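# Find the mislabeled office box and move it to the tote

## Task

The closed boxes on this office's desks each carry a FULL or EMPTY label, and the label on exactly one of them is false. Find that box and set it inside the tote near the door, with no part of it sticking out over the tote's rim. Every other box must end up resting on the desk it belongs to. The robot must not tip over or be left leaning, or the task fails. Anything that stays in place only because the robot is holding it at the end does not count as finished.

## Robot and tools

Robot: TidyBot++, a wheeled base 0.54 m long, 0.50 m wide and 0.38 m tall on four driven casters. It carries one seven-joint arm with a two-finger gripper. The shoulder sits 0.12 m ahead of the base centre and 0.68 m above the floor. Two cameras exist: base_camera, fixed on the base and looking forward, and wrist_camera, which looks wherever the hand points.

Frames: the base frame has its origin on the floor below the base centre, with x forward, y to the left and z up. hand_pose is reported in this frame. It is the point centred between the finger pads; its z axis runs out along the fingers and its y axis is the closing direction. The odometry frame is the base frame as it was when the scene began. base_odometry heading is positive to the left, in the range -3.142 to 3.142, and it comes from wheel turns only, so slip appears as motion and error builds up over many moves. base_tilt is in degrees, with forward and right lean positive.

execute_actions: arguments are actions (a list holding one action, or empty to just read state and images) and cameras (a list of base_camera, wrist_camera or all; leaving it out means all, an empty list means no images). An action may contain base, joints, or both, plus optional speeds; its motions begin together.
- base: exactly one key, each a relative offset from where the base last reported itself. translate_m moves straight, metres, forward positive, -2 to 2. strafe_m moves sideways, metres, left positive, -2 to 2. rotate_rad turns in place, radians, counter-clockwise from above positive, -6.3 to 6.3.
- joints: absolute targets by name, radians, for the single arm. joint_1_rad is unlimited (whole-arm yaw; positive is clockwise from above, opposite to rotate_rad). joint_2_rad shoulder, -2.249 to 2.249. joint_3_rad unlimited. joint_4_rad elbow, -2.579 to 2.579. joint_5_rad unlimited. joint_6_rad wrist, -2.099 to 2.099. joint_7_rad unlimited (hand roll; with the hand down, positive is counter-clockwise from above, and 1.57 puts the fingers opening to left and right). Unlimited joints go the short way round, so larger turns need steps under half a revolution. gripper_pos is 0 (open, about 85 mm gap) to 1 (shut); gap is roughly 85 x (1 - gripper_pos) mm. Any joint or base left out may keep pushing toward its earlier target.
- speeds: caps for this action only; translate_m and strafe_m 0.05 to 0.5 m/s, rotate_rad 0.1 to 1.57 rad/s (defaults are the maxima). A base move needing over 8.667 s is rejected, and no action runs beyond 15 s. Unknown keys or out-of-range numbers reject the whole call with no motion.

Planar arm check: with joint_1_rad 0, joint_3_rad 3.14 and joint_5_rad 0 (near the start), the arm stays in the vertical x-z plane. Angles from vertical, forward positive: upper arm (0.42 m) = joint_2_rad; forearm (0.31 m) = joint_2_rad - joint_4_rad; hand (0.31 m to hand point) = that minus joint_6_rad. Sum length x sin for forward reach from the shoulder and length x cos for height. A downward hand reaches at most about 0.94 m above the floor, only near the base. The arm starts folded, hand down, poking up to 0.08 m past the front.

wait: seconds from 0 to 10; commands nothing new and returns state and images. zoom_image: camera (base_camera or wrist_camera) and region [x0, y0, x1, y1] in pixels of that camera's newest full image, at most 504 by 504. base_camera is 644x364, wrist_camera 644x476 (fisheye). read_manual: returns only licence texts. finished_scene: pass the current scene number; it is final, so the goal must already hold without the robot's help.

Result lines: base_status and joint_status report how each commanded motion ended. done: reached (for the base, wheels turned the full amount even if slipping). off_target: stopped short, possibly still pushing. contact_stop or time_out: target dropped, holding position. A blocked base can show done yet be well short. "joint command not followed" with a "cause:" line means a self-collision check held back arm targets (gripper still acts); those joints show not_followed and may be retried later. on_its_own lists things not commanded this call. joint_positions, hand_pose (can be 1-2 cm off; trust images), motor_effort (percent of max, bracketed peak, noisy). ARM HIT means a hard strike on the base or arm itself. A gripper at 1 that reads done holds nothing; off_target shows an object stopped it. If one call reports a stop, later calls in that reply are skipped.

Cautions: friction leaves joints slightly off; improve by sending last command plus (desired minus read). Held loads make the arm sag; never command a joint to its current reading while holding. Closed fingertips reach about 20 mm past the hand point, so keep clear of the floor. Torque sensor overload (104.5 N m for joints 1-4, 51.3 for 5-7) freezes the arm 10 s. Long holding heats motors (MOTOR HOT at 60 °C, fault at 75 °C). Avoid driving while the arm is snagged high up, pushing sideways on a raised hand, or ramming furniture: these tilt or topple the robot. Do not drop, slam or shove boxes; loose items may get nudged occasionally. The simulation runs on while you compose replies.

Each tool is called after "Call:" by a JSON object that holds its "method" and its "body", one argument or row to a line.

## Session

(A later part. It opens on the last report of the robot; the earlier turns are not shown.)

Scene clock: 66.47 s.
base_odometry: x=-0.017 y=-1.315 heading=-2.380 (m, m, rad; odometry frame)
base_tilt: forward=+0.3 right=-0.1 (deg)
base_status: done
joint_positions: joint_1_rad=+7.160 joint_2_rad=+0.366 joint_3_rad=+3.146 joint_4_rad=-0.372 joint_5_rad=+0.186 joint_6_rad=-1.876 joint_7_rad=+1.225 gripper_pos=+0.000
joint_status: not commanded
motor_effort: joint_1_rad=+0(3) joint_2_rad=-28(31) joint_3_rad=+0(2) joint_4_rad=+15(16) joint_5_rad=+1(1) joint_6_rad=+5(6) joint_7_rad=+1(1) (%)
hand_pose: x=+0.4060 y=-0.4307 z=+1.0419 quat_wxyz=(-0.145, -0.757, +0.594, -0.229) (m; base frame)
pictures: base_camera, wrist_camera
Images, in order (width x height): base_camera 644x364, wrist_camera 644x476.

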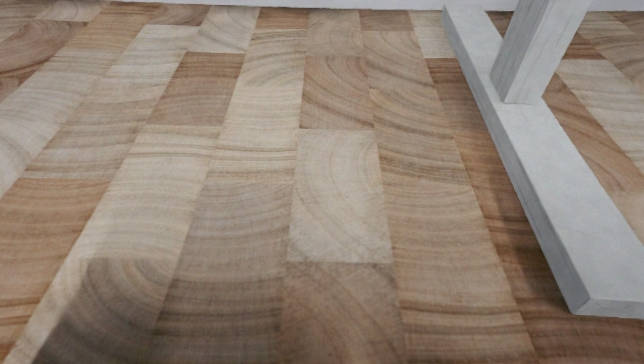

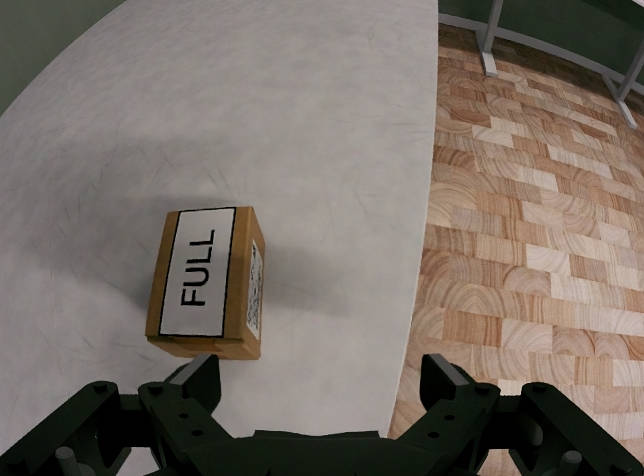

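Call:
{"method": "execute_actions", "body": {
  "actions": [
    {"base":{"translate_m":0.078}}
  ],
  "cameras": ["wrist_camera"]
}}

Scene clock: 67.87 s.
base_odometry: x=-0.074 y=-1.369 heading=-2.380 (m, m, rad; odometry frame)
base_tilt: forward=+0.3 right=-0.1 (deg)
base_status: done
joint_positions: joint_1_rad=+7.160 joint_2_rad=+0.369 joint_3_rad=+3.145 joint_4_rad=-0.371 joint_5_rad=+0.187 joint_6_rad=-1.877 joint_7_rad=+1.225 gripper_pos=+0.000
joint_status: not commanded
motor_effort: joint_1_rad=+0(3) joint_2_rad=-30(32) joint_3_rad=+0(1) joint_4_rad=+16(16) joint_5_rad=+0(1) joint_6_rad=+5(6) joint_7_rad=+1(1) (%)
hand_pose: x=+0.4068 y=-0.4316 z=+1.0402 quat_wxyz=(-0.144, -0.758, +0.594, -0.228) (m; base frame)
pictures: wrist_camera
Images, in order (width x height): wrist_camera 644x476.

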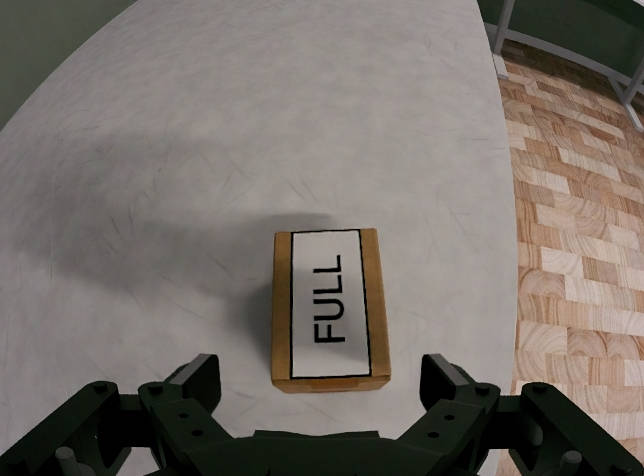

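Call:
{"method": "execute_actions", "body": {
  "actions": [
    {"base":{"translate_m":-0.013},"joints":{"joint_2_rad":0.318,"joint_4_rad":-0.625,"joint_6_rad":-1.622}}
  ],
  "cameras": ["wrist_camera"]
}}

Scene clock: 69.77 s.
base_odometry: x=-0.064 y=-1.360 heading=-2.380 (m, m, rad; odometry frame)
base_tilt: forward=+0.3 right=-0.2 (deg)
base_status: done
joint_positions: joint_1_rad=+7.166 joint_2_rad=+0.338 joint_3_rad=+3.145 joint_4_rad=-0.617 joint_5_rad=+0.187 joint_6_rad=-1.665 joint_7_rad=+1.225 gripper_pos=+0.000
joint_status: all done
motor_effort: joint_1_rad=+0(4) joint_2_rad=-30(32) joint_3_rad=+1(1) joint_4_rad=+18(19) joint_5_rad=+1(2) joint_6_rad=+5(5) joint_7_rad=+1(1) (%)
hand_pose: x=+0.4224 y=-0.4599 z=+0.9951 quat_wxyz=(-0.153, -0.766, +0.582, -0.224) (m; base frame)
pictures: wrist_camera
Images, in order (width x height): wrist_camera 644x476.

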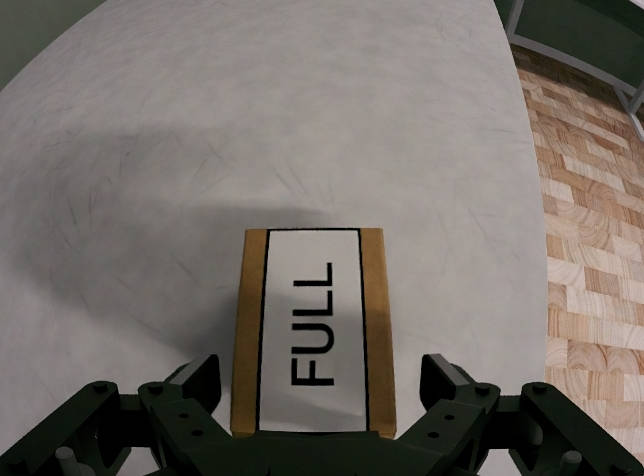

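Call:
{"method": "execute_actions", "body": {
  "actions": [
    {"joints":{"gripper_pos":1}}
  ],
  "cameras": []
}}

Call:
{"method": "execute_actions", "body": {
  "actions": [
    {"joints":{"joint_4_rad":-0.51,"joint_6_rad":-1.78}}
  ],
  "cameras": ["wrist_camera"]
}}

Scene clock: 71.30 s.
base_odometry: x=-0.064 y=-1.360 heading=-2.380 (m, m, rad; odometry frame)
base_tilt: forward=+0.3 right=-0.2 (deg)
base_status: not commanded
joint_positions: joint_1_rad=+7.165 joint_2_rad=+0.333 joint_3_rad=+3.144 joint_4_rad=-0.619 joint_5_rad=+0.187 joint_6_rad=-1.662 joint_7_rad=+1.225 gripper_pos=+0.350
joint_status: gripper_pos off_target (ended at +0.350, target +1.000)
motor_effort: joint_1_rad=+1(3) joint_2_rad=-30(34) joint_3_rad=+0(3) joint_4_rad=+18(20) joint_5_rad=+1(3) joint_6_rad=+5(8) joint_7_rad=+1(1) (%)
hand_pose: x=+0.4222 y=-0.4588 z=+0.9972 quat_wxyz=(-0.154, -0.766, +0.581, -0.227) (m; base frame)
pictures: none
No camera images: the call's "cameras" was empty. Leave "cameras" out to get every camera's image.

Scene clock: 72.27 s.
base_odometry: x=-0.064 y=-1.360 heading=-2.380 (m, m, rad; odometry frame)
base_tilt: forward=+0.3 right=-0.1 (deg)
base_status: not commanded
joint_positions: joint_1_rad=+7.165 joint_2_rad=+0.337 joint_3_rad=+3.144 joint_4_rad=-0.535 joint_5_rad=+0.187 joint_6_rad=-1.751 joint_7_rad=+1.225 gripper_pos=+0.350
joint_status: all done
motor_effort: joint_1_rad=+0(0) joint_2_rad=-33(37) joint_3_rad=+1(0) joint_4_rad=+19(21) joint_5_rad=+1(2) joint_6_rad=+7(7) joint_7_rad=+1(1) (%)
hand_pose: x=+0.4123 y=-0.4455 z=+1.0148 quat_wxyz=(-0.150, -0.763, +0.588, -0.223) (m; base frame)
pictures: wrist_camera
Images, in order (width x height): wrist_camera 644x476.

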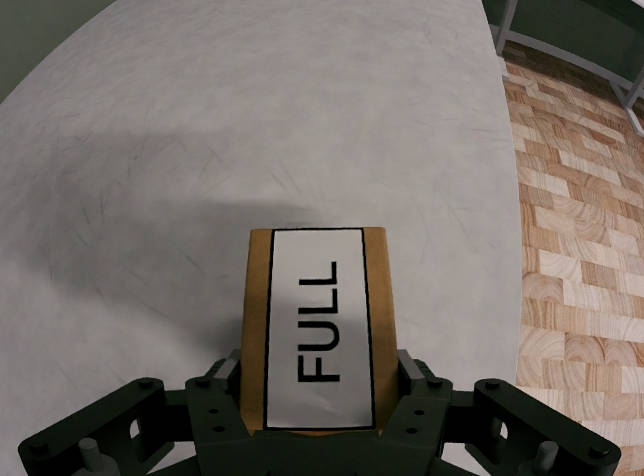

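Call:
{"method": "execute_actions", "body": {
  "actions": [
    {"joints":{"joint_4_rad":-0.612,"joint_6_rad":-1.607}}
  ],
  "cameras": []
}}

Call:
{"method": "execute_actions", "body": {
  "actions": [
    {"joints":{"gripper_pos":0}}
  ],
  "cameras": []
}}

Call:
{"method": "execute_actions", "body": {
  "actions": [
    {"joints":{"joint_2_rad":0.35,"joint_4_rad":-0.33,"joint_6_rad":-1.92}}
  ],
  "cameras": ["wrist_camera"]
}}

Call:
{"method": "execute_actions", "body": {
  "actions": [
    {"base":{"strafe_m":-0.65}}
  ]
}}

Scene clock: 73.93 s.
base_odometry: x=-0.064 y=-1.360 heading=-2.380 (m, m, rad; odometry frame)
base_tilt: forward=+0.3 right=-0.2 (deg)
base_status: not commanded
joint_positions: joint_1_rad=+7.165 joint_2_rad=+0.336 joint_3_rad=+3.144 joint_4_rad=-0.615 joint_5_rad=+0.187 joint_6_rad=-1.658 joint_7_rad=+1.225 gripper_pos=+0.350
joint_status: all done
motor_effort: joint_1_rad=+0(1) joint_2_rad=-34(38) joint_3_rad=+0(1) joint_4_rad=+21(21) joint_5_rad=+1(2) joint_6_rad=+7(7) joint_7_rad=+1(1) (%)
hand_pose: x=+0.4238 y=-0.4608 z=+0.9975 quat_wxyz=(-0.155, -0.766, +0.581, -0.229) (m; base frame)
pictures: none
No camera images: the call's "cameras" was empty. Leave "cameras" out to get every camera's image.

Scene clock: 75.03 s.
base_odometry: x=-0.064 y=-1.360 heading=-2.380 (m, m, rad; odometry frame)
base_tilt: forward=+0.4 right=-0.1 (deg)
base_status: not commanded
joint_positions: joint_1_rad=+7.165 joint_2_rad=+0.328 joint_3_rad=+3.144 joint_4_rad=-0.614 joint_5_rad=+0.187 joint_6_rad=-1.652 joint_7_rad=+1.225 gripper_pos=+0.000
joint_status: all done
motor_effort: joint_1_rad=+0(0) joint_2_rad=-30(34) joint_3_rad=+0(1) joint_4_rad=+18(21) joint_5_rad=+1(2) joint_6_rad=+5(7) joint_7_rad=+1(1) (%)
hand_pose: x=+0.4231 y=-0.4600 z=+1.0035 quat_wxyz=(-0.156, -0.764, +0.580, -0.236) (m; base frame)
pictures: none
No camera images: the call's "cameras" was empty. Leave "cameras" out to get every camera's image.

Scene clock: 76.37 s.
base_odometry: x=-0.064 y=-1.360 heading=-2.380 (m, m, rad; odometry frame)
base_tilt: forward=+0.3 right=-0.2 (deg)
base_status: not commanded
joint_positions: joint_1_rad=+7.165 joint_2_rad=+0.331 joint_3_rad=+3.144 joint_4_rad=-0.339 joint_5_rad=+0.187 joint_6_rad=-1.877 joint_7_rad=+1.225 gripper_pos=+0.000
joint_status: all done
motor_effort: joint_1_rad=+0(0) joint_2_rad=-28(31) joint_3_rad=+0(0) joint_4_rad=+15(18) joint_5_rad=+1(1) joint_6_rad=+6(6) joint_7_rad=+1(1) (%)
hand_pose: x=+0.3959 y=-0.4227 z=+1.0712 quat_wxyz=(-0.152, -0.747, +0.593, -0.260) (m; base frame)
pictures: wrist_camera
Images, in order (width x height): wrist_camera 644x476.

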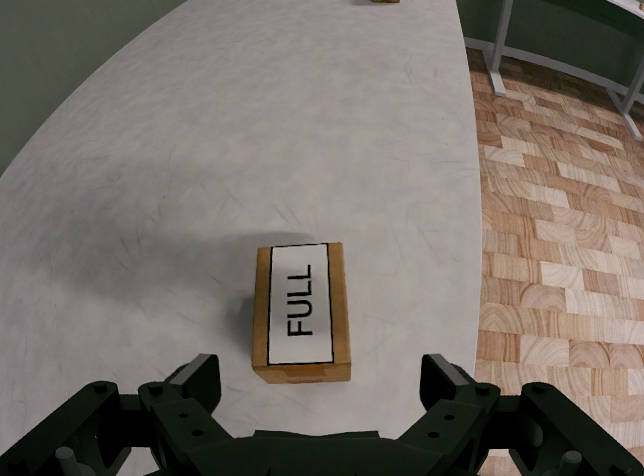

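Scene clock: 79.03 s.
base_odometry: x=-0.513 y=-0.890 heading=-2.379 (m, m, rad; odometry frame)
base_tilt: forward=+0.3 right=-0.1 (deg)
base_status: done
joint_positions: joint_1_rad=+7.166 joint_2_rad=+0.344 joint_3_rad=+3.144 joint_4_rad=-0.339 joint_5_rad=+0.187 joint_6_rad=-1.878 joint_7_rad=+1.225 gripper_pos=+0.000
joint_status: not commanded
motor_effort: joint_1_rad=+0(2) joint_2_rad=-27(29) joint_3_rad=+0(1) joint_4_rad=+14(15) joint_5_rad=+0(1) joint_6_rad=+6(6) joint_7_rad=+1(1) (%)
hand_pose: x=+0.3988 y=-0.4263 z=+1.0647 quat_wxyz=(-0.151, -0.749, +0.594, -0.254) (m; base frame)
pictures: base_camera, wrist_camera
Images, in order (width x height): base_camera 644x364, wrist_camera 644x476.

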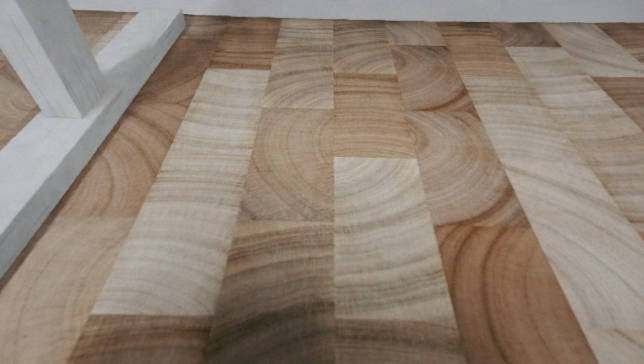

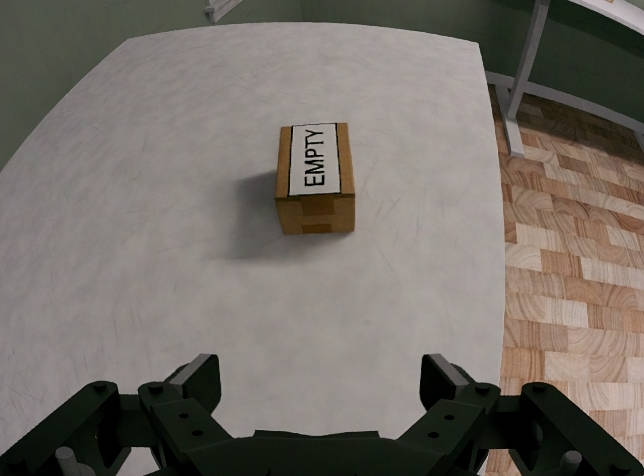

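Call:
{"method": "execute_actions", "body": {
  "actions": [
    {"base":{"strafe_m":-0.122}}
  ],
  "cameras": []
}}

Call:
{"method": "execute_actions", "body": {
  "actions": [
    {"base":{"translate_m":0.027},"joints":{"joint_4_rad":-0.44,"joint_6_rad":-1.78}}
  ],
  "cameras": ["wrist_camera"]
}}

Scene clock: 80.70 s.
base_odometry: x=-0.598 y=-0.802 heading=-2.379 (m, m, rad; odometry frame)
base_tilt: forward=+0.4 right=-0.1 (deg)
base_status: done
joint_positions: joint_1_rad=+7.167 joint_2_rad=+0.352 joint_3_rad=+3.144 joint_4_rad=-0.338 joint_5_rad=+0.187 joint_6_rad=-1.879 joint_7_rad=+1.225 gripper_pos=+0.000
joint_status: not commanded
motor_effort: joint_1_rad=+0(3) joint_2_rad=-30(32) joint_3_rad=+0(1) joint_4_rad=+15(16) joint_5_rad=+1(1) joint_6_rad=+5(6) joint_7_rad=+1(1) (%)
hand_pose: x=+0.4001 y=-0.4290 z=+1.0606 quat_wxyz=(-0.150, -0.749, +0.595, -0.250) (m; base frame)
pictures: none
No camera images: the call's "cameras" was empty. Leave "cameras" out to get every camera's image.

Scene clock: 81.67 s.
base_odometry: x=-0.617 y=-0.820 heading=-2.379 (m, m, rad; odometry frame)
base_tilt: forward=+0.3 right=-0.2 (deg)
base_status: done
joint_positions: joint_1_rad=+7.164 joint_2_rad=+0.353 joint_3_rad=+3.144 joint_4_rad=-0.434 joint_5_rad=+0.188 joint_6_rad=-1.822 joint_7_rad=+1.225 gripper_pos=+0.000
joint_status: all done
motor_effort: joint_1_rad=+0(3) joint_2_rad=-29(32) joint_3_rad=-1(1) joint_4_rad=+15(17) joint_5_rad=+0(1) joint_6_rad=+5(6) joint_7_rad=+1(1) (%)
hand_pose: x=+0.4086 y=-0.4383 z=+1.0341 quat_wxyz=(-0.148, -0.758, +0.592, -0.231) (m; base frame)
pictures: wrist_camera
Images, in order (width x height): wrist_camera 644x476.

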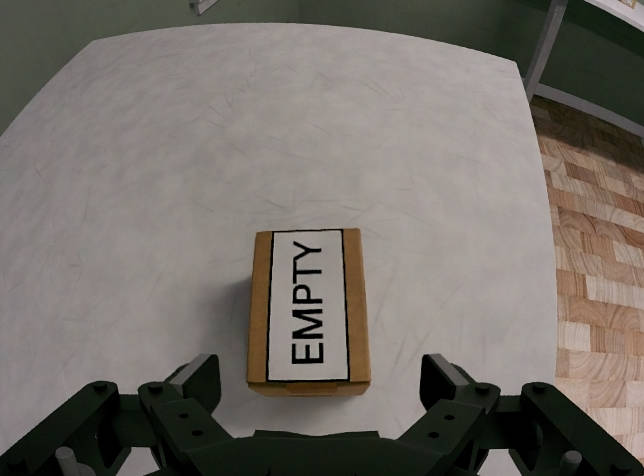

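Call:
{"method": "execute_actions", "body": {
  "actions": [
    {"joints":{"joint_2_rad":0.318,"joint_4_rad":-0.625,"joint_6_rad":-1.622}}
  ],
  "cameras": ["wrist_camera"]
}}

Call:
{"method": "execute_actions", "body": {
  "actions": [
    {"joints":{"gripper_pos":1}}
  ],
  "cameras": []
}}

Call:
{"method": "execute_actions", "body": {
  "actions": [
    {"joints":{"joint_4_rad":-0.51,"joint_6_rad":-1.78}}
  ],
  "cameras": ["wrist_camera"]
}}

Scene clock: 83.40 s.
base_odometry: x=-0.617 y=-0.820 heading=-2.379 (m, m, rad; odometry frame)
base_tilt: forward=+0.4 right=-0.1 (deg)
base_status: not commanded
joint_positions: joint_1_rad=+7.164 joint_2_rad=+0.337 joint_3_rad=+3.144 joint_4_rad=-0.616 joint_5_rad=+0.188 joint_6_rad=-1.666 joint_7_rad=+1.225 gripper_pos=+0.000
joint_status: all done
motor_effort: joint_1_rad=+0(1) joint_2_rad=-30(32) joint_3_rad=-1(0) joint_4_rad=+18(18) joint_5_rad=+1(1) joint_6_rad=+5(5) joint_7_rad=+1(1) (%)
hand_pose: x=+0.4233 y=-0.4587 z=+0.9956 quat_wxyz=(-0.153, -0.767, +0.581, -0.224) (m; base frame)
pictures: wrist_camera
Images, in order (width x height): wrist_camera 644x476.

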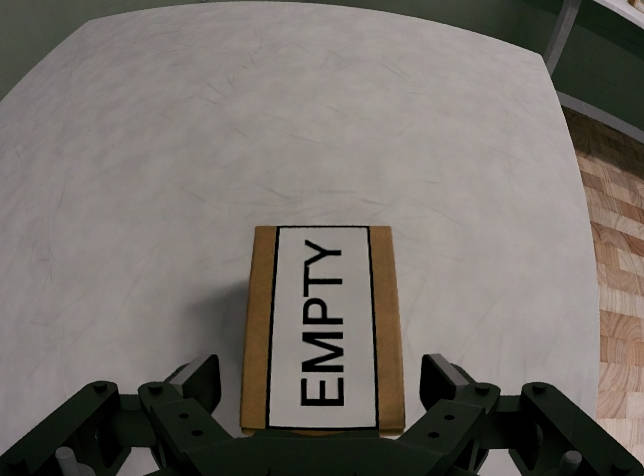

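Scene clock: 84.50 s.
base_odometry: x=-0.617 y=-0.820 heading=-2.379 (m, m, rad; odometry frame)
base_tilt: forward=+0.4 right=-0.2 (deg)
base_status: not commanded
joint_positions: joint_1_rad=+7.164 joint_2_rad=+0.331 joint_3_rad=+3.144 joint_4_rad=-0.617 joint_5_rad=+0.188 joint_6_rad=-1.665 joint_7_rad=+1.225 gripper_pos=+0.352
joint_status: gripper_pos off_target (ended at +0.352, target +1.000)
motor_effort: joint_1_rad=+0(1) joint_2_rad=-30(30) joint_3_rad=+1(0) joint_4_rad=+18(18) joint_5_rad=+1(1) joint_6_rad=+5(6) joint_7_rad=+1(1) (%)
hand_pose: x=+0.4223 y=-0.4575 z=+0.9987 quat_wxyz=(-0.154, -0.766, +0.581, -0.227) (m; base frame)
pictures: none
No camera images: the call's "cameras" was empty. Leave "cameras" out to get every camera's image.

Scene clock: 85.50 s.
base_odometry: x=-0.617 y=-0.820 heading=-2.379 (m, m, rad; odometry frame)
base_tilt: forward=+0.3 right=-0.1 (deg)
base_status: not commanded
joint_positions: joint_1_rad=+7.164 joint_2_rad=+0.325 joint_3_rad=+3.144 joint_4_rad=-0.519 joint_5_rad=+0.188 joint_6_rad=-1.739 joint_7_rad=+1.225 gripper_pos=+0.352
joint_status: all done
motor_effort: joint_1_rad=+0(0) joint_2_rad=-29(32) joint_3_rad=+0(0) joint_4_rad=+17(19) joint_5_rad=+1(1) joint_6_rad=+6(6) joint_7_rad=+1(1) (%)
hand_pose: x=+0.4130 y=-0.4454 z=+1.0292 quat_wxyz=(-0.155, -0.759, +0.585, -0.242) (m; base frame)
pictures: wrist_camera
Images, in order (width x height): wrist_camera 644x476.

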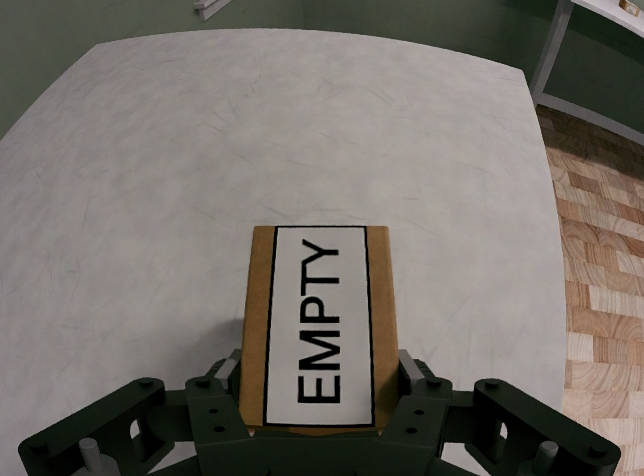

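Call:
{"method": "execute_actions", "body": {
  "actions": [
    {"joints":{"joint_4_rad":-0.637,"joint_6_rad":-1.62}}
  ],
  "cameras": []
}}

Call:
{"method": "execute_actions", "body": {
  "actions": [
    {"joints":{"gripper_pos":0}}
  ],
  "cameras": []
}}

Call:
{"method": "execute_actions", "body": {
  "actions": [
    {"joints":{"joint_2_rad":0.35,"joint_4_rad":-0.33,"joint_6_rad":-1.92}}
  ],
  "cameras": ["wrist_camera"]
}}

Call:
{"method": "execute_actions", "body": {
  "actions": [
    {"base":{"translate_m":-0.632}}
  ],
  "cameras": []
}}

Call:
{"method": "execute_actions", "body": {
  "actions": [
    {"base":{"rotate_rad":1.569},"joints":{"joint_1_rad":6.335,"joint_4_rad":-0.88,"joint_5_rad":-0.04,"joint_6_rad":-1.97,"joint_7_rad":0.29}}
  ],
  "cameras": ["base_camera"]
}}

Call:
{"method": "execute_actions", "body": {
  "actions": [
    {"base":{"translate_m":1.022}}
  ]
}}

Scene clock: 87.47 s.
base_odometry: x=-0.617 y=-0.820 heading=-2.379 (m, m, rad; odometry frame)
base_tilt: forward=+0.3 right=-0.2 (deg)
base_status: not commanded
joint_positions: joint_1_rad=+7.164 joint_2_rad=+0.325 joint_3_rad=+3.144 joint_4_rad=-0.628 joint_5_rad=+0.188 joint_6_rad=-1.662 joint_7_rad=+1.225 gripper_pos=+0.352
joint_status: all done
motor_effort: joint_1_rad=+0(0) joint_2_rad=-28(33) joint_3_rad=-1(0) joint_4_rad=+18(18) joint_5_rad=+1(1) joint_6_rad=+5(5) joint_7_rad=+1(1) (%)
hand_pose: x=+0.4209 y=-0.4559 z=+0.9981 quat_wxyz=(-0.154, -0.767, +0.581, -0.227) (m; base frame)
pictures: none
No camera images: the call's "cameras" was empty. Leave "cameras" out to get every camera's image.

Scene clock: 88.57 s.
base_odometry: x=-0.617 y=-0.820 heading=-2.379 (m, m, rad; odometry frame)
base_tilt: forward=+0.3 right=-0.1 (deg)
base_status: not commanded
joint_positions: joint_1_rad=+7.164 joint_2_rad=+0.325 joint_3_rad=+3.144 joint_4_rad=-0.628 joint_5_rad=+0.188 joint_6_rad=-1.662 joint_7_rad=+1.225 gripper_pos=+0.000
joint_status: all done
motor_effort: joint_1_rad=+0(0) joint_2_rad=-30(31) joint_3_rad=+0(0) joint_4_rad=+17(18) joint_5_rad=+1(1) joint_6_rad=+5(6) joint_7_rad=+1(1) (%)
hand_pose: x=+0.4209 y=-0.4559 z=+0.9981 quat_wxyz=(-0.154, -0.767, +0.581, -0.227) (m; base frame)
pictures: none
No camera images: the call's "cameras" was empty. Leave "cameras" out to get every camera's image.

Scene clock: 89.97 s.
base_odometry: x=-0.617 y=-0.820 heading=-2.379 (m, m, rad; odometry frame)
base_tilt: forward=+0.3 right=-0.1 (deg)
base_status: not commanded
joint_positions: joint_1_rad=+7.164 joint_2_rad=+0.331 joint_3_rad=+3.144 joint_4_rad=-0.339 joint_5_rad=+0.188 joint_6_rad=-1.877 joint_7_rad=+1.225 gripper_pos=+0.000
joint_status: all done
motor_effort: joint_1_rad=+0(0) joint_2_rad=-27(31) joint_3_rad=+0(0) joint_4_rad=+15(19) joint_5_rad=+0(1) joint_6_rad=+6(5) joint_7_rad=+1(1) (%)
hand_pose: x=+0.3965 y=-0.4223 z=+1.0715 quat_wxyz=(-0.152, -0.747, +0.592, -0.261) (m; base frame)
pictures: wrist_camera
Images, in order (width x height): wrist_camera 644x476.

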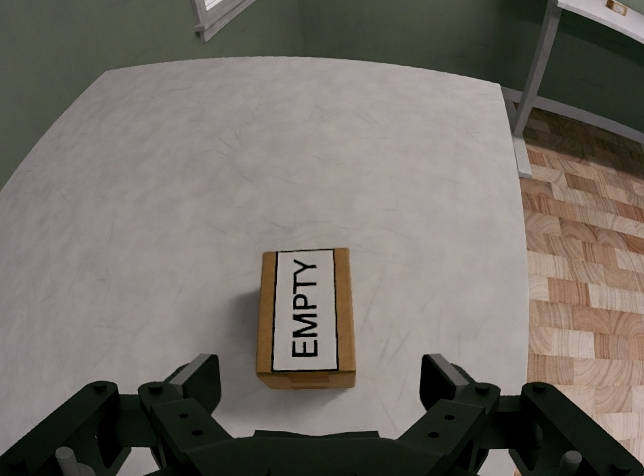

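Scene clock: 92.50 s.
base_odometry: x=-0.160 y=-0.384 heading=-2.379 (m, m, rad; odometry frame)
base_tilt: forward=+0.3 right=-0.2 (deg)
base_status: done
joint_positions: joint_1_rad=+7.164 joint_2_rad=+0.342 joint_3_rad=+3.144 joint_4_rad=-0.339 joint_5_rad=+0.188 joint_6_rad=-1.877 joint_7_rad=+1.225 gripper_pos=+0.000
joint_status: not commanded
motor_effort: joint_1_rad=+0(3) joint_2_rad=-27(30) joint_3_rad=+0(1) joint_4_rad=+14(15) joint_5_rad=+1(1) joint_6_rad=+6(6) joint_7_rad=+1(1) (%)
hand_pose: x=+0.3992 y=-0.4257 z=+1.0658 quat_wxyz=(-0.151, -0.749, +0.593, -0.255) (m; base frame)
pictures: none
No camera images: the call's "cameras" was empty. Leave "cameras" out to get every camera's image.

Scene clock: 94.97 s.
base_odometry: x=-0.160 y=-0.384 heading=-0.811 (m, m, rad; odometry frame)
base_tilt: forward=+0.4 right=-0.1 (deg)
base_status: done
joint_positions: joint_1_rad=+6.330 joint_2_rad=+0.364 joint_3_rad=+3.133 joint_4_rad=-0.867 joint_5_rad=+0.001 joint_6_rad=-1.925 joint_7_rad=+0.313 gripper_pos=+0.000
joint_status: all done
motor_effort: joint_1_rad=+0(7) joint_2_rad=-30(41) joint_3_rad=+0(3) joint_4_rad=+16(18) joint_5_rad=-1(2) joint_6_rad=+1(5) joint_7_rad=+1(0) (%)
hand_pose: x=+0.5604 y=-0.0165 z=+0.8689 quat_wxyz=(-0.003, -0.797, +0.604, +0.006) (m; base frame)
pictures: base_camera
Images, in order (width x height): base_camera 644x364.

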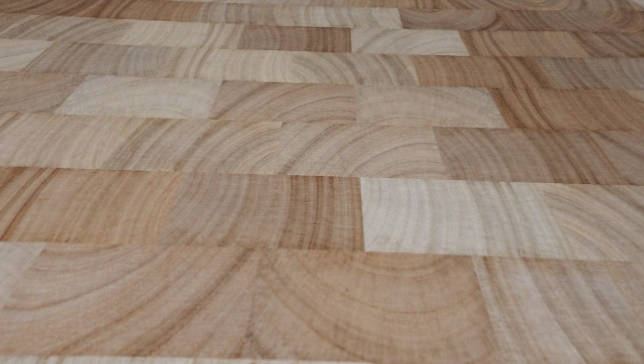

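Scene clock: 98.37 s.
base_odometry: x=+0.545 y=-1.124 heading=-0.810 (m, m, rad; odometry frame)
base_tilt: forward=+0.4 right=-0.2 (deg)
base_status: done
joint_positions: joint_1_rad=+6.330 joint_2_rad=+0.355 joint_3_rad=+3.133 joint_4_rad=-0.869 joint_5_rad=+0.001 joint_6_rad=-1.928 joint_7_rad=+0.313 gripper_pos=+0.000
joint_status: not commanded
motor_effort: joint_1_rad=+0(1) joint_2_rad=-31(33) joint_3_rad=-1(1) joint_4_rad=+17(17) joint_5_rad=+0(0) joint_6_rad=+1(0) joint_7_rad=+1(1) (%)
hand_pose: x=+0.5571 y=-0.0164 z=+0.8719 quat_wxyz=(-0.002, -0.797, +0.604, +0.005) (m; base frame)
pictures: base_camera, wrist_camera
Images, in order (width x height): base_camera 644x364, wrist_camera 644x476.

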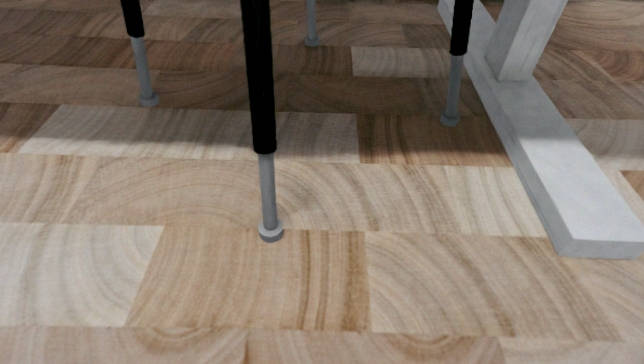

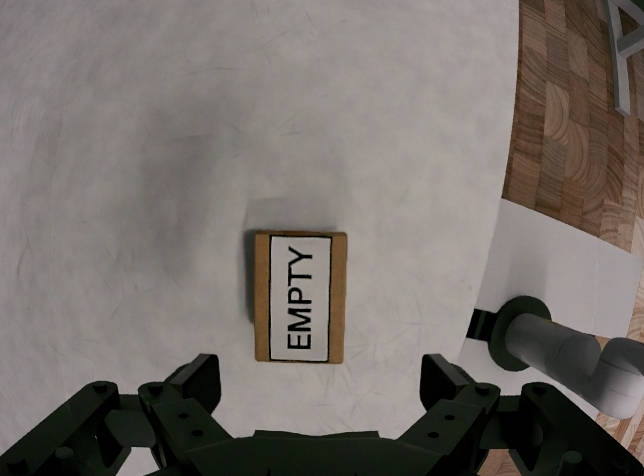

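Call:
{"method": "execute_actions", "body": {
  "actions": [
    {"base":{"translate_m":0.008},"joints":{"joint_1_rad":6.37,"joint_2_rad":0.31,"joint_4_rad":-1.11,"joint_6_rad":-1.665}}
  ],
  "cameras": ["wrist_camera"]
}}

Scene clock: 100.07 s.
base_odometry: x=+0.551 y=-1.130 heading=-0.810 (m, m, rad; odometry frame)
base_tilt: forward=+0.3 right=-0.2 (deg)
base_status: done
joint_positions: joint_1_rad=+6.359 joint_2_rad=+0.328 joint_3_rad=+3.133 joint_4_rad=-1.100 joint_5_rad=+0.001 joint_6_rad=-1.707 joint_7_rad=+0.313 gripper_pos=+0.000
joint_status: all done
motor_effort: joint_1_rad=+0(1) joint_2_rad=-30(33) joint_3_rad=+0(1) joint_4_rad=+17(18) joint_5_rad=+0(0) joint_6_rad=+1(0) joint_7_rad=+1(1) (%)
hand_pose: x=+0.5665 y=-0.0293 z=+0.8135 quat_wxyz=(+0.003, -0.789, +0.615, -0.002) (m; base frame)
pictures: wrist_camera
Images, in order (width x height): wrist_camera 644x476.

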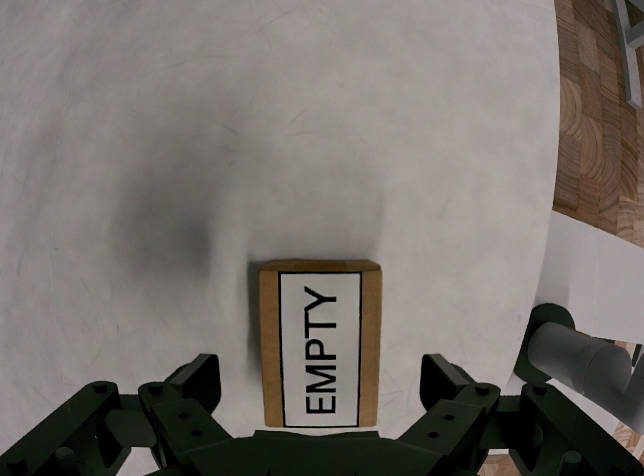

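Call:
{"method": "execute_actions", "body": {
  "actions": [
    {"joints":{"joint_4_rad":-1.275,"joint_6_rad":-1.505}}
  ],
  "cameras": ["wrist_camera"]
}}

Call:
{"method": "execute_actions", "body": {
  "actions": [
    {"joints":{"gripper_pos":1}}
  ],
  "cameras": []
}}

Call:
{"method": "execute_actions", "body": {
  "actions": [
    {"joints":{"joint_2_rad":0.25,"joint_4_rad":-1.16,"joint_6_rad":-1.75}}
  ],
  "cameras": ["wrist_camera"]
}}

Call:
{"method": "execute_actions", "body": {
  "actions": [
    {"base":{"translate_m":-1.0}}
  ],
  "cameras": []
}}

Call:
{"method": "execute_actions", "body": {
  "actions": [
    {"base":{"rotate_rad":1.57},"joints":{"joint_1_rad":6.283,"joint_7_rad":1.59}}
  ],
  "cameras": []
}}

Call:
{"method": "execute_actions", "body": {
  "actions": [
    {"base":{"translate_m":0.75},"joints":{"joint_2_rad":0.8,"joint_4_rad":-1.5,"joint_6_rad":-0.8}}
  ]
}}

Scene clock: 102.00 s.
base_odometry: x=+0.551 y=-1.130 heading=-0.810 (m, m, rad; odometry frame)
base_tilt: forward=+0.3 right=-0.2 (deg)
base_status: not commanded
joint_positions: joint_1_rad=+6.359 joint_2_rad=+0.323 joint_3_rad=+3.133 joint_4_rad=-1.267 joint_5_rad=+0.001 joint_6_rad=-1.549 joint_7_rad=+0.313 gripper_pos=+0.000
joint_status: all done
motor_effort: joint_1_rad=+0(0) joint_2_rad=-29(31) joint_3_rad=+0(0) joint_4_rad=+18(19) joint_5_rad=-1(1) joint_6_rad=+1(1) joint_7_rad=+1(1) (%)
hand_pose: x=+0.5667 y=-0.0292 z=+0.7635 quat_wxyz=(+0.002, -0.789, +0.615, +0.000) (m; base frame)
pictures: wrist_camera
Images, in order (width x height): wrist_camera 644x476.

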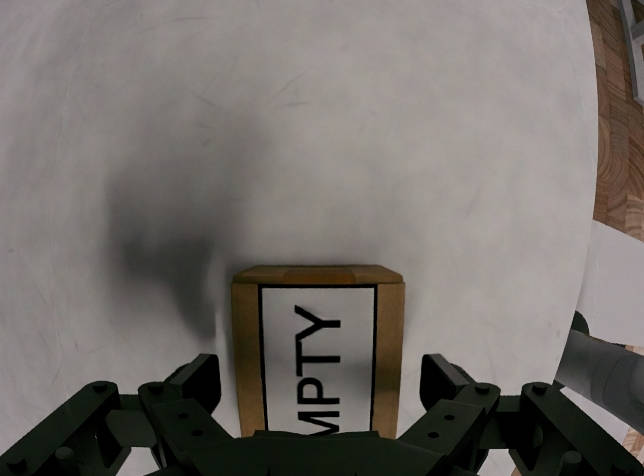

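Scene clock: 103.10 s.
base_odometry: x=+0.551 y=-1.130 heading=-0.810 (m, m, rad; odometry frame)
base_tilt: forward=+0.4 right=-0.2 (deg)
base_status: not commanded
joint_positions: joint_1_rad=+6.359 joint_2_rad=+0.318 joint_3_rad=+3.133 joint_4_rad=-1.271 joint_5_rad=+0.001 joint_6_rad=-1.547 joint_7_rad=+0.313 gripper_pos=+0.355
joint_status: gripper_pos off_target (ended at +0.355, target +1.000)
motor_effort: joint_1_rad=+0(0) joint_2_rad=-29(32) joint_3_rad=-1(1) joint_4_rad=+17(19) joint_5_rad=+0(0) joint_6_rad=+1(0) joint_7_rad=+1(1) (%)
hand_pose: x=+0.5655 y=-0.0291 z=+0.7644 quat_wxyz=(+0.002, -0.789, +0.615, -0.002) (m; base frame)
pictures: none
No camera images: the call's "cameras" was empty. Leave "cameras" out to get every camera's image.

Scene clock: 104.17 s.
base_odometry: x=+0.551 y=-1.130 heading=-0.810 (m, m, rad; odometry frame)
base_tilt: forward=+0.4 right=-0.2 (deg)
base_status: not commanded
joint_positions: joint_1_rad=+6.359 joint_2_rad=+0.264 joint_3_rad=+3.133 joint_4_rad=-1.177 joint_5_rad=+0.001 joint_6_rad=-1.712 joint_7_rad=+0.313 gripper_pos=+0.355
joint_status: all done
motor_effort: joint_1_rad=+0(0) joint_2_rad=-29(36) joint_3_rad=-1(0) joint_4_rad=+19(20) joint_5_rad=+0(0) joint_6_rad=+1(1) joint_7_rad=+1(1) (%)
hand_pose: x=+0.5362 y=-0.0271 z=+0.8175 quat_wxyz=(-0.002, -0.789, +0.615, +0.005) (m; base frame)
pictures: wrist_camera
Images, in order (width x height): wrist_camera 644x476.

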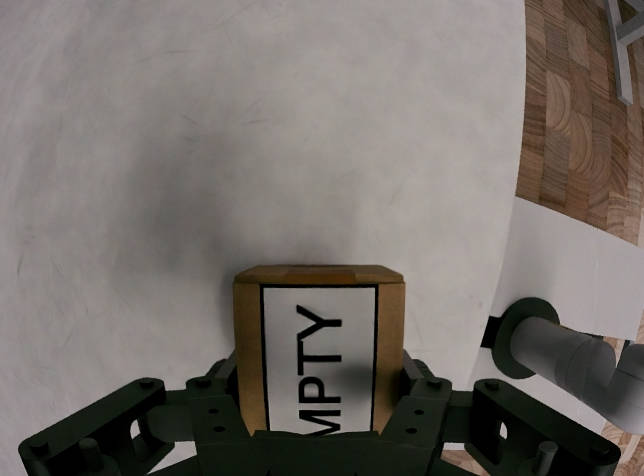

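Scene clock: 107.60 s.
base_odometry: x=-0.139 y=-0.405 heading=-0.810 (m, m, rad; odometry frame)
base_tilt: forward=+0.3 right=-0.2 (deg)
base_status: done
joint_positions: joint_1_rad=+6.364 joint_2_rad=+0.262 joint_3_rad=+3.134 joint_4_rad=-1.175 joint_5_rad=-0.001 joint_6_rad=-1.714 joint_7_rad=+0.313 gripper_pos=+0.355
joint_status: not commanded
motor_effort: joint_1_rad=+0(4) joint_2_rad=-28(34) joint_3_rad=+0(2) joint_4_rad=+19(20) joint_5_rad=+0(2) joint_6_rad=+1(0) joint_7_rad=+1(1) (%)
hand_pose: x=+0.5355 y=-0.0293 z=+0.8186 quat_wxyz=(-0.002, -0.787, +0.617, +0.005) (m; base frame)
pictures: none
No camera images: the call's "cameras" was empty. Leave "cameras" out to get every camera's image.

Scene clock: 110.10 s.
base_odometry: x=-0.139 y=-0.405 heading=+0.760 (m, m, rad; odometry frame)
base_tilt: forward=+0.3 right=-0.2 (deg)
base_status: done
joint_positions: joint_1_rad=+6.277 joint_2_rad=+0.263 joint_3_rad=+3.134 joint_4_rad=-1.175 joint_5_rad=-0.003 joint_6_rad=-1.714 joint_7_rad=+1.584 gripper_pos=+0.355
joint_status: all done
motor_effort: joint_1_rad=+0(4) joint_2_rad=-30(33) joint_3_rad=+0(3) joint_4_rad=+18(20) joint_5_rad=-1(1) joint_6_rad=+1(0) joint_7_rad=+1(1) (%)
hand_pose: x=+0.5366 y=+0.0080 z=+0.8183 quat_wxyz=(+0.003, -1.000, -0.014, +0.005) (m; base frame)
pictures: none
No camera images: the call's "cameras" was empty. Leave "cameras" out to get every camera's image.

Scene clock: 112.93 s.
base_odometry: x=+0.404 y=+0.112 heading=+0.761 (m, m, rad; odometry frame)
base_tilt: forward=+0.3 right=-0.2 (deg)
base_status: done
joint_positions: joint_1_rad=+6.277 joint_2_rad=+0.816 joint_3_rad=+3.134 joint_4_rad=-1.498 joint_5_rad=-0.003 joint_6_rad=-0.838 joint_7_rad=+1.584 gripper_pos=+0.355
joint_status: all done
motor_effort: joint_1_rad=+0(1) joint_2_rad=-43(48) joint_3_rad=-1(1) joint_4_rad=+14(20) joint_5_rad=-1(1) joint_6_rad=+1(2) joint_7_rad=+0(1) (%)
hand_pose: x=+0.6536 y=+0.0099 z=+0.4460 quat_wxyz=(+0.004, -1.000, -0.011, +0.005) (m; base frame)
pictures: base_camera, wrist_camera
Images, in order (width x height): base_camera 644x364, wrist_camera 644x476.

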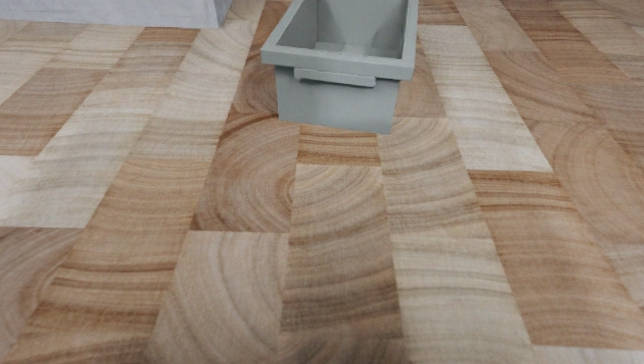

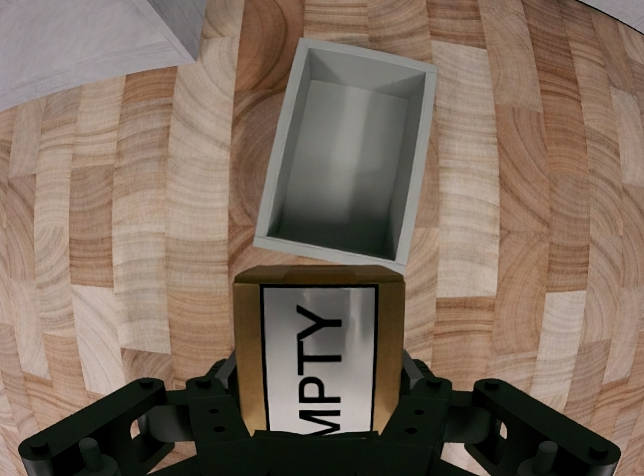

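Call:
{"method": "execute_actions", "body": {
  "actions": [
    {"base":{"translate_m":0.175},"joints":{"joint_1_rad":6.355,"joint_2_rad":1.27,"joint_4_rad":-1.41,"joint_6_rad":-0.39,"joint_7_rad":-0.14}}
  ]
}}

Scene clock: 115.80 s.
base_odometry: x=+0.531 y=+0.233 heading=+0.761 (m, m, rad; odometry frame)
base_tilt: forward=+0.4 right=-0.2 (deg)
base_status: done
joint_positions: joint_1_rad=+6.345 joint_2_rad=+1.284 joint_3_rad=+3.134 joint_4_rad=-1.425 joint_5_rad=-0.003 joint_6_rad=-0.435 joint_7_rad=-0.124 gripper_pos=+0.355
joint_status: all done
motor_effort: joint_1_rad=+0(1) joint_2_rad=-47(48) joint_3_rad=-1(2) joint_4_rad=+8(15) joint_5_rad=+0(0) joint_6_rad=+1(0) joint_7_rad=+1(1) (%)
hand_pose: x=+0.6531 y=-0.0262 z=+0.2043 quat_wxyz=(+0.002, -0.638, +0.770, +0.004) (m; base frame)
pictures: base_camera, wrist_camera
Images, in order (width x height): base_camera 644x364, wrist_camera 644x476.

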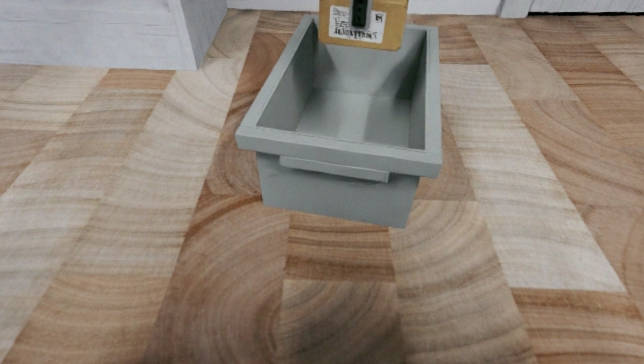

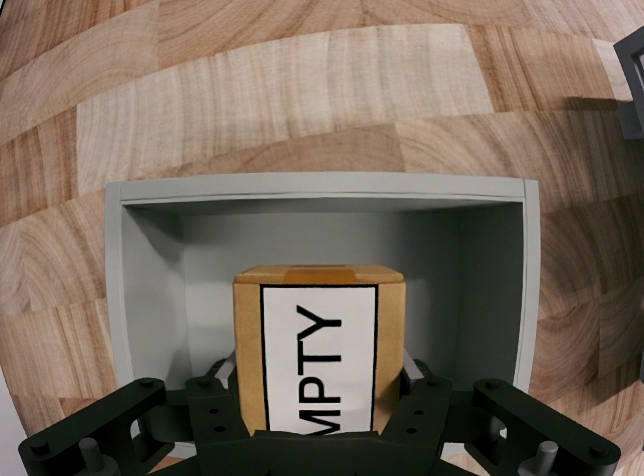

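Call:
{"method": "execute_actions", "body": {
  "actions": [
    {"joints":{"joint_2_rad":1.60,"joint_4_rad":-1.14,"joint_6_rad":-0.33}}
  ]
}}

Scene clock: 117.87 s.
base_odometry: x=+0.531 y=+0.233 heading=+0.761 (m, m, rad; odometry frame)
base_tilt: forward=+0.4 right=-0.1 (deg)
base_status: not commanded
joint_positions: joint_1_rad=+6.345 joint_2_rad=+1.617 joint_3_rad=+3.134 joint_4_rad=-1.154 joint_5_rad=-0.003 joint_6_rad=-0.374 joint_7_rad=-0.124 gripper_pos=+0.355
joint_status: all done
motor_effort: joint_1_rad=+0(0) joint_2_rad=-47(50) joint_3_rad=-1(2) joint_4_rad=+6(9) joint_5_rad=-1(0) joint_6_rad=+1(1) joint_7_rad=+1(1) (%)
hand_pose: x=+0.6514 y=-0.0263 z=+0.0581 quat_wxyz=(+0.002, -0.637, +0.771, +0.005) (m; base frame)
pictures: base_camera, wrist_camera
Images, in order (width x height): base_camera 644x364, wrist_camera 644x476.

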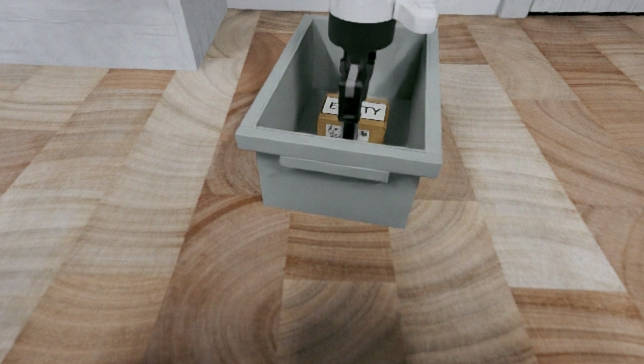

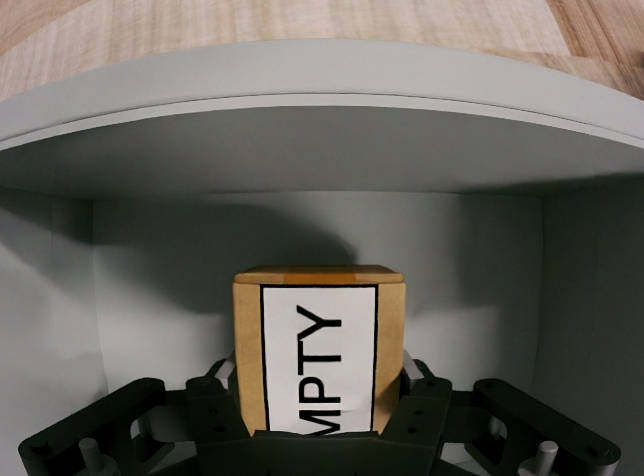

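Call:
{"method": "execute_actions", "body": {
  "actions": [
    {"joints":{"joint_2_rad":1.645,"joint_4_rad":-1.11}}
  ],
  "cameras": []
}}

Scene clock: 118.87 s.
base_odometry: x=+0.531 y=+0.233 heading=+0.761 (m, m, rad; odometry frame)
base_tilt: forward=+0.4 right=-0.2 (deg)
base_status: not commanded
joint_positions: joint_1_rad=+6.345 joint_2_rad=+1.645 joint_3_rad=+3.134 joint_4_rad=-1.121 joint_5_rad=-0.003 joint_6_rad=-0.373 joint_7_rad=-0.124 gripper_pos=+0.355
joint_status: all done
motor_effort: joint_1_rad=+0(1) joint_2_rad=-46(48) joint_3_rad=-1(1) joint_4_rad=+6(7) joint_5_rad=+0(0) joint_6_rad=+1(1) joint_7_rad=+1(1) (%)
hand_pose: x=+0.6540 y=-0.0265 z=+0.0470 quat_wxyz=(+0.004, -0.637, +0.771, +0.003) (m; base frame)
pictures: none
No camera images: the call's "cameras" was empty. Leave "cameras" out to get every camera's image.

Call:
{"method": "execute_actions", "body": {
  "actions": [
    {"joints":{"joint_2_rad":1.665,"joint_4_rad":-1.10}}
  ],
  "cameras": []
}}

Call:
{"method": "execute_actions", "body": {
  "actions": [
    {"joints":{"gripper_pos":0.1}}
  ],
  "cameras": []
}}

Call:
{"method": "execute_actions", "body": {
  "actions": [
    {"joints":{"joint_2_rad":1.27,"joint_4_rad":-1.43,"joint_6_rad":-0.46}}
  ]
}}

Scene clock: 119.77 s.
base_odometry: x=+0.531 y=+0.233 heading=+0.761 (m, m, rad; odometry frame)
base_tilt: forward=+0.4 right=-0.2 (deg)
base_status: not commanded
joint_positions: joint_1_rad=+6.345 joint_2_rad=+1.646 joint_3_rad=+3.134 joint_4_rad=-1.120 joint_5_rad=-0.003 joint_6_rad=-0.373 joint_7_rad=-0.124 gripper_pos=+0.355
joint_status: all done
motor_effort: joint_1_rad=+0(1) joint_2_rad=-40(46) joint_3_rad=+0(2) joint_4_rad=+7(10) joint_5_rad=+0(1) joint_6_rad=+3(5) joint_7_rad=+1(1) (%)
hand_pose: x=+0.6541 y=-0.0266 z=+0.0467 quat_wxyz=(+0.004, -0.637, +0.771, +0.003) (m; base frame)
pictures: none
No camera images: the call's "cameras" was empty. Leave "cameras" out to get every camera's image.

Scene clock: 120.80 s.
base_odometry: x=+0.531 y=+0.233 heading=+0.761 (m, m, rad; odometry frame)
base_tilt: forward=+0.4 right=-0.2 (deg)
base_status: not commanded
joint_positions: joint_1_rad=+6.345 joint_2_rad=+1.655 joint_3_rad=+3.134 joint_4_rad=-1.111 joint_5_rad=-0.003 joint_6_rad=-0.373 joint_7_rad=-0.124 gripper_pos=+0.100
joint_status: all done
motor_effort: joint_1_rad=+0(1) joint_2_rad=-44(44) joint_3_rad=-1(2) joint_4_rad=+6(8) joint_5_rad=+0(0) joint_6_rad=+1(3) joint_7_rad=+1(1) (%)
hand_pose: x=+0.6534 y=-0.0266 z=+0.0427 quat_wxyz=(+0.004, -0.637, +0.771, +0.003) (m; base frame)
pictures: none
No camera images: the call's "cameras" was empty. Leave "cameras" out to get every camera's image.

Scene clock: 122.47 s.
base_odometry: x=+0.531 y=+0.233 heading=+0.761 (m, m, rad; odometry frame)
base_tilt: forward=+0.3 right=-0.2 (deg)
base_status: not commanded
joint_positions: joint_1_rad=+6.345 joint_2_rad=+1.271 joint_3_rad=+3.134 joint_4_rad=-1.418 joint_5_rad=-0.003 joint_6_rad=-0.415 joint_7_rad=-0.124 gripper_pos=+0.100
joint_status: all done
motor_effort: joint_1_rad=+0(0) joint_2_rad=-44(47) joint_3_rad=-1(1) joint_4_rad=+8(8) joint_5_rad=+0(1) joint_6_rad=+1(2) joint_7_rad=+1(1) (%)
hand_pose: x=+0.6698 y=-0.0274 z=+0.2126 quat_wxyz=(+0.017, -0.638, +0.770, -0.010) (m; base frame)
pictures: base_camera, wrist_camera
Images, in order (width x height): base_camera 644x364, wrist_camera 644x476.

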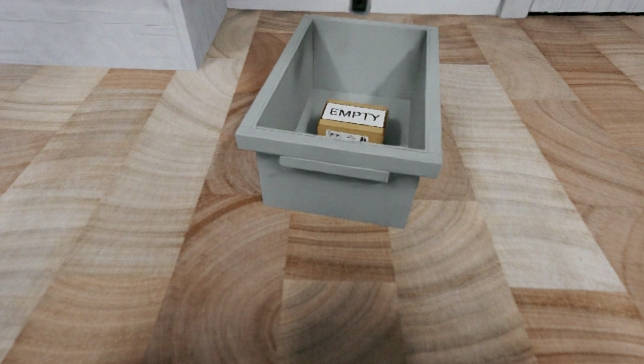

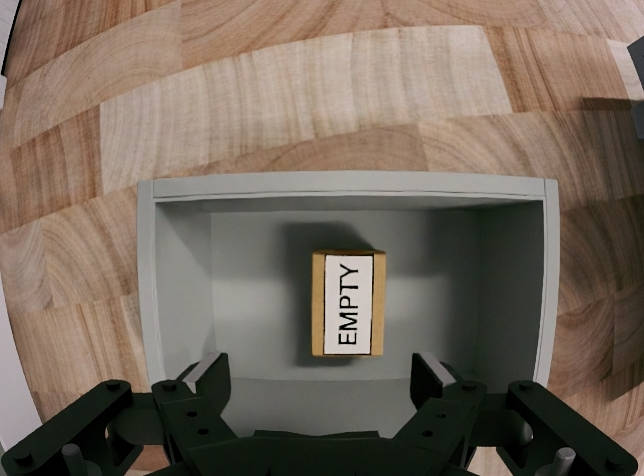

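Call:
{"method": "execute_actions", "body": {
  "actions": [
    {"base":{"translate_m":-0.2},"joints":{"joint_2_rad":-0.3,"joint_4_rad":-0.8,"joint_6_rad":-1.5,"joint_7_rad":1.57}}
  ],
  "cameras": []
}}

Call:
{"method": "execute_actions", "body": {
  "actions": [
    {"base":{"rotate_rad":-1.3},"joints":{"joint_1_rad":7.5}}
  ],
  "cameras": ["wrist_camera"]
}}

Call:
{"method": "execute_actions", "body": {
  "actions": [
    {"base":{"rotate_rad":-0.8},"joints":{"joint_1_rad":8.2}}
  ],
  "cameras": ["wrist_camera"]
}}

Scene clock: 125.83 s.
base_odometry: x=+0.386 y=+0.095 heading=+0.761 (m, m, rad; odometry frame)
base_tilt: forward=+0.3 right=-0.2 (deg)
base_status: done
joint_positions: joint_1_rad=+6.350 joint_2_rad=-0.302 joint_3_rad=+3.134 joint_4_rad=-0.807 joint_5_rad=-0.003 joint_6_rad=-1.456 joint_7_rad=+1.547 gripper_pos=+0.100
joint_status: all done
motor_effort: joint_1_rad=+0(3) joint_2_rad=-2(50) joint_3_rad=+0(1) joint_4_rad=+14(20) joint_5_rad=-1(0) joint_6_rad=+9(10) joint_7_rad=+1(1) (%)
hand_pose: x=+0.4333 y=-0.0152 z=+1.2402 quat_wxyz=(-0.009, -0.830, +0.033, -0.557) (m; base frame)
pictures: none
No camera images: the call's "cameras" was empty. Leave "cameras" out to get every camera's image.

Scene clock: 128.27 s.
base_odometry: x=+0.386 y=+0.095 heading=-0.538 (m, m, rad; odometry frame)
base_tilt: forward=+0.3 right=-0.1 (deg)
base_status: done
joint_positions: joint_1_rad=+7.490 joint_2_rad=-0.301 joint_3_rad=+3.136 joint_4_rad=-0.807 joint_5_rad=-0.003 joint_6_rad=-1.456 joint_7_rad=+1.547 gripper_pos=+0.100
joint_status: all done
motor_effort: joint_1_rad=+0(1) joint_2_rad=-3(6) joint_3_rad=+1(2) joint_4_rad=+14(15) joint_5_rad=-1(1) joint_6_rad=+9(9) joint_7_rad=+1(1) (%)
hand_pose: x=+0.2362 y=-0.2930 z=+1.2398 quat_wxyz=(-0.308, -0.681, +0.477, -0.463) (m; base frame)
pictures: wrist_camera
Images, in order (width x height): wrist_camera 644x476.

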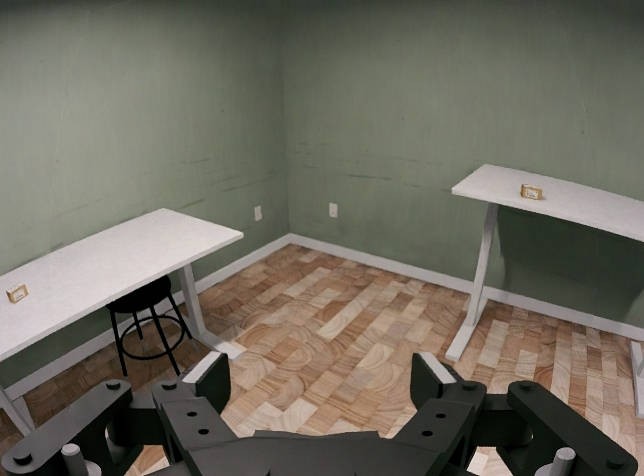

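Scene clock: 130.23 s.
base_odometry: x=+0.386 y=+0.095 heading=-1.338 (m, m, rad; odometry frame)
base_tilt: forward=+0.3 right=-0.2 (deg)
base_status: done
joint_positions: joint_1_rad=+8.190 joint_2_rad=-0.300 joint_3_rad=+3.136 joint_4_rad=-0.807 joint_5_rad=-0.003 joint_6_rad=-1.456 joint_7_rad=+1.547 gripper_pos=+0.100
joint_status: all done
motor_effort: joint_1_rad=+0(0) joint_2_rad=-3(6) joint_3_rad=+0(1) joint_4_rad=+14(15) joint_5_rad=+0(0) joint_6_rad=+9(9) joint_7_rad=+1(1) (%)
hand_pose: x=+0.0196 y=-0.3001 z=+1.2394 quat_wxyz=(-0.448, -0.476, +0.682, -0.329) (m; base frame)
pictures: wrist_camera
Images, in order (width x height): wrist_camera 644x476.

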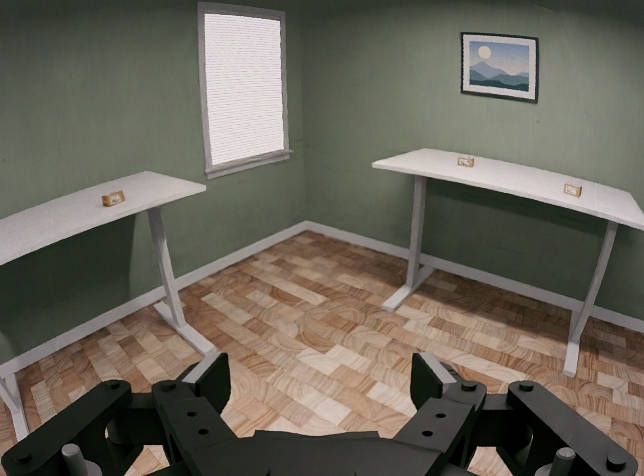

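Call:
{"method": "finished_scene", "body": {
  "scene": 1
}}

The scene is finished: the task was done.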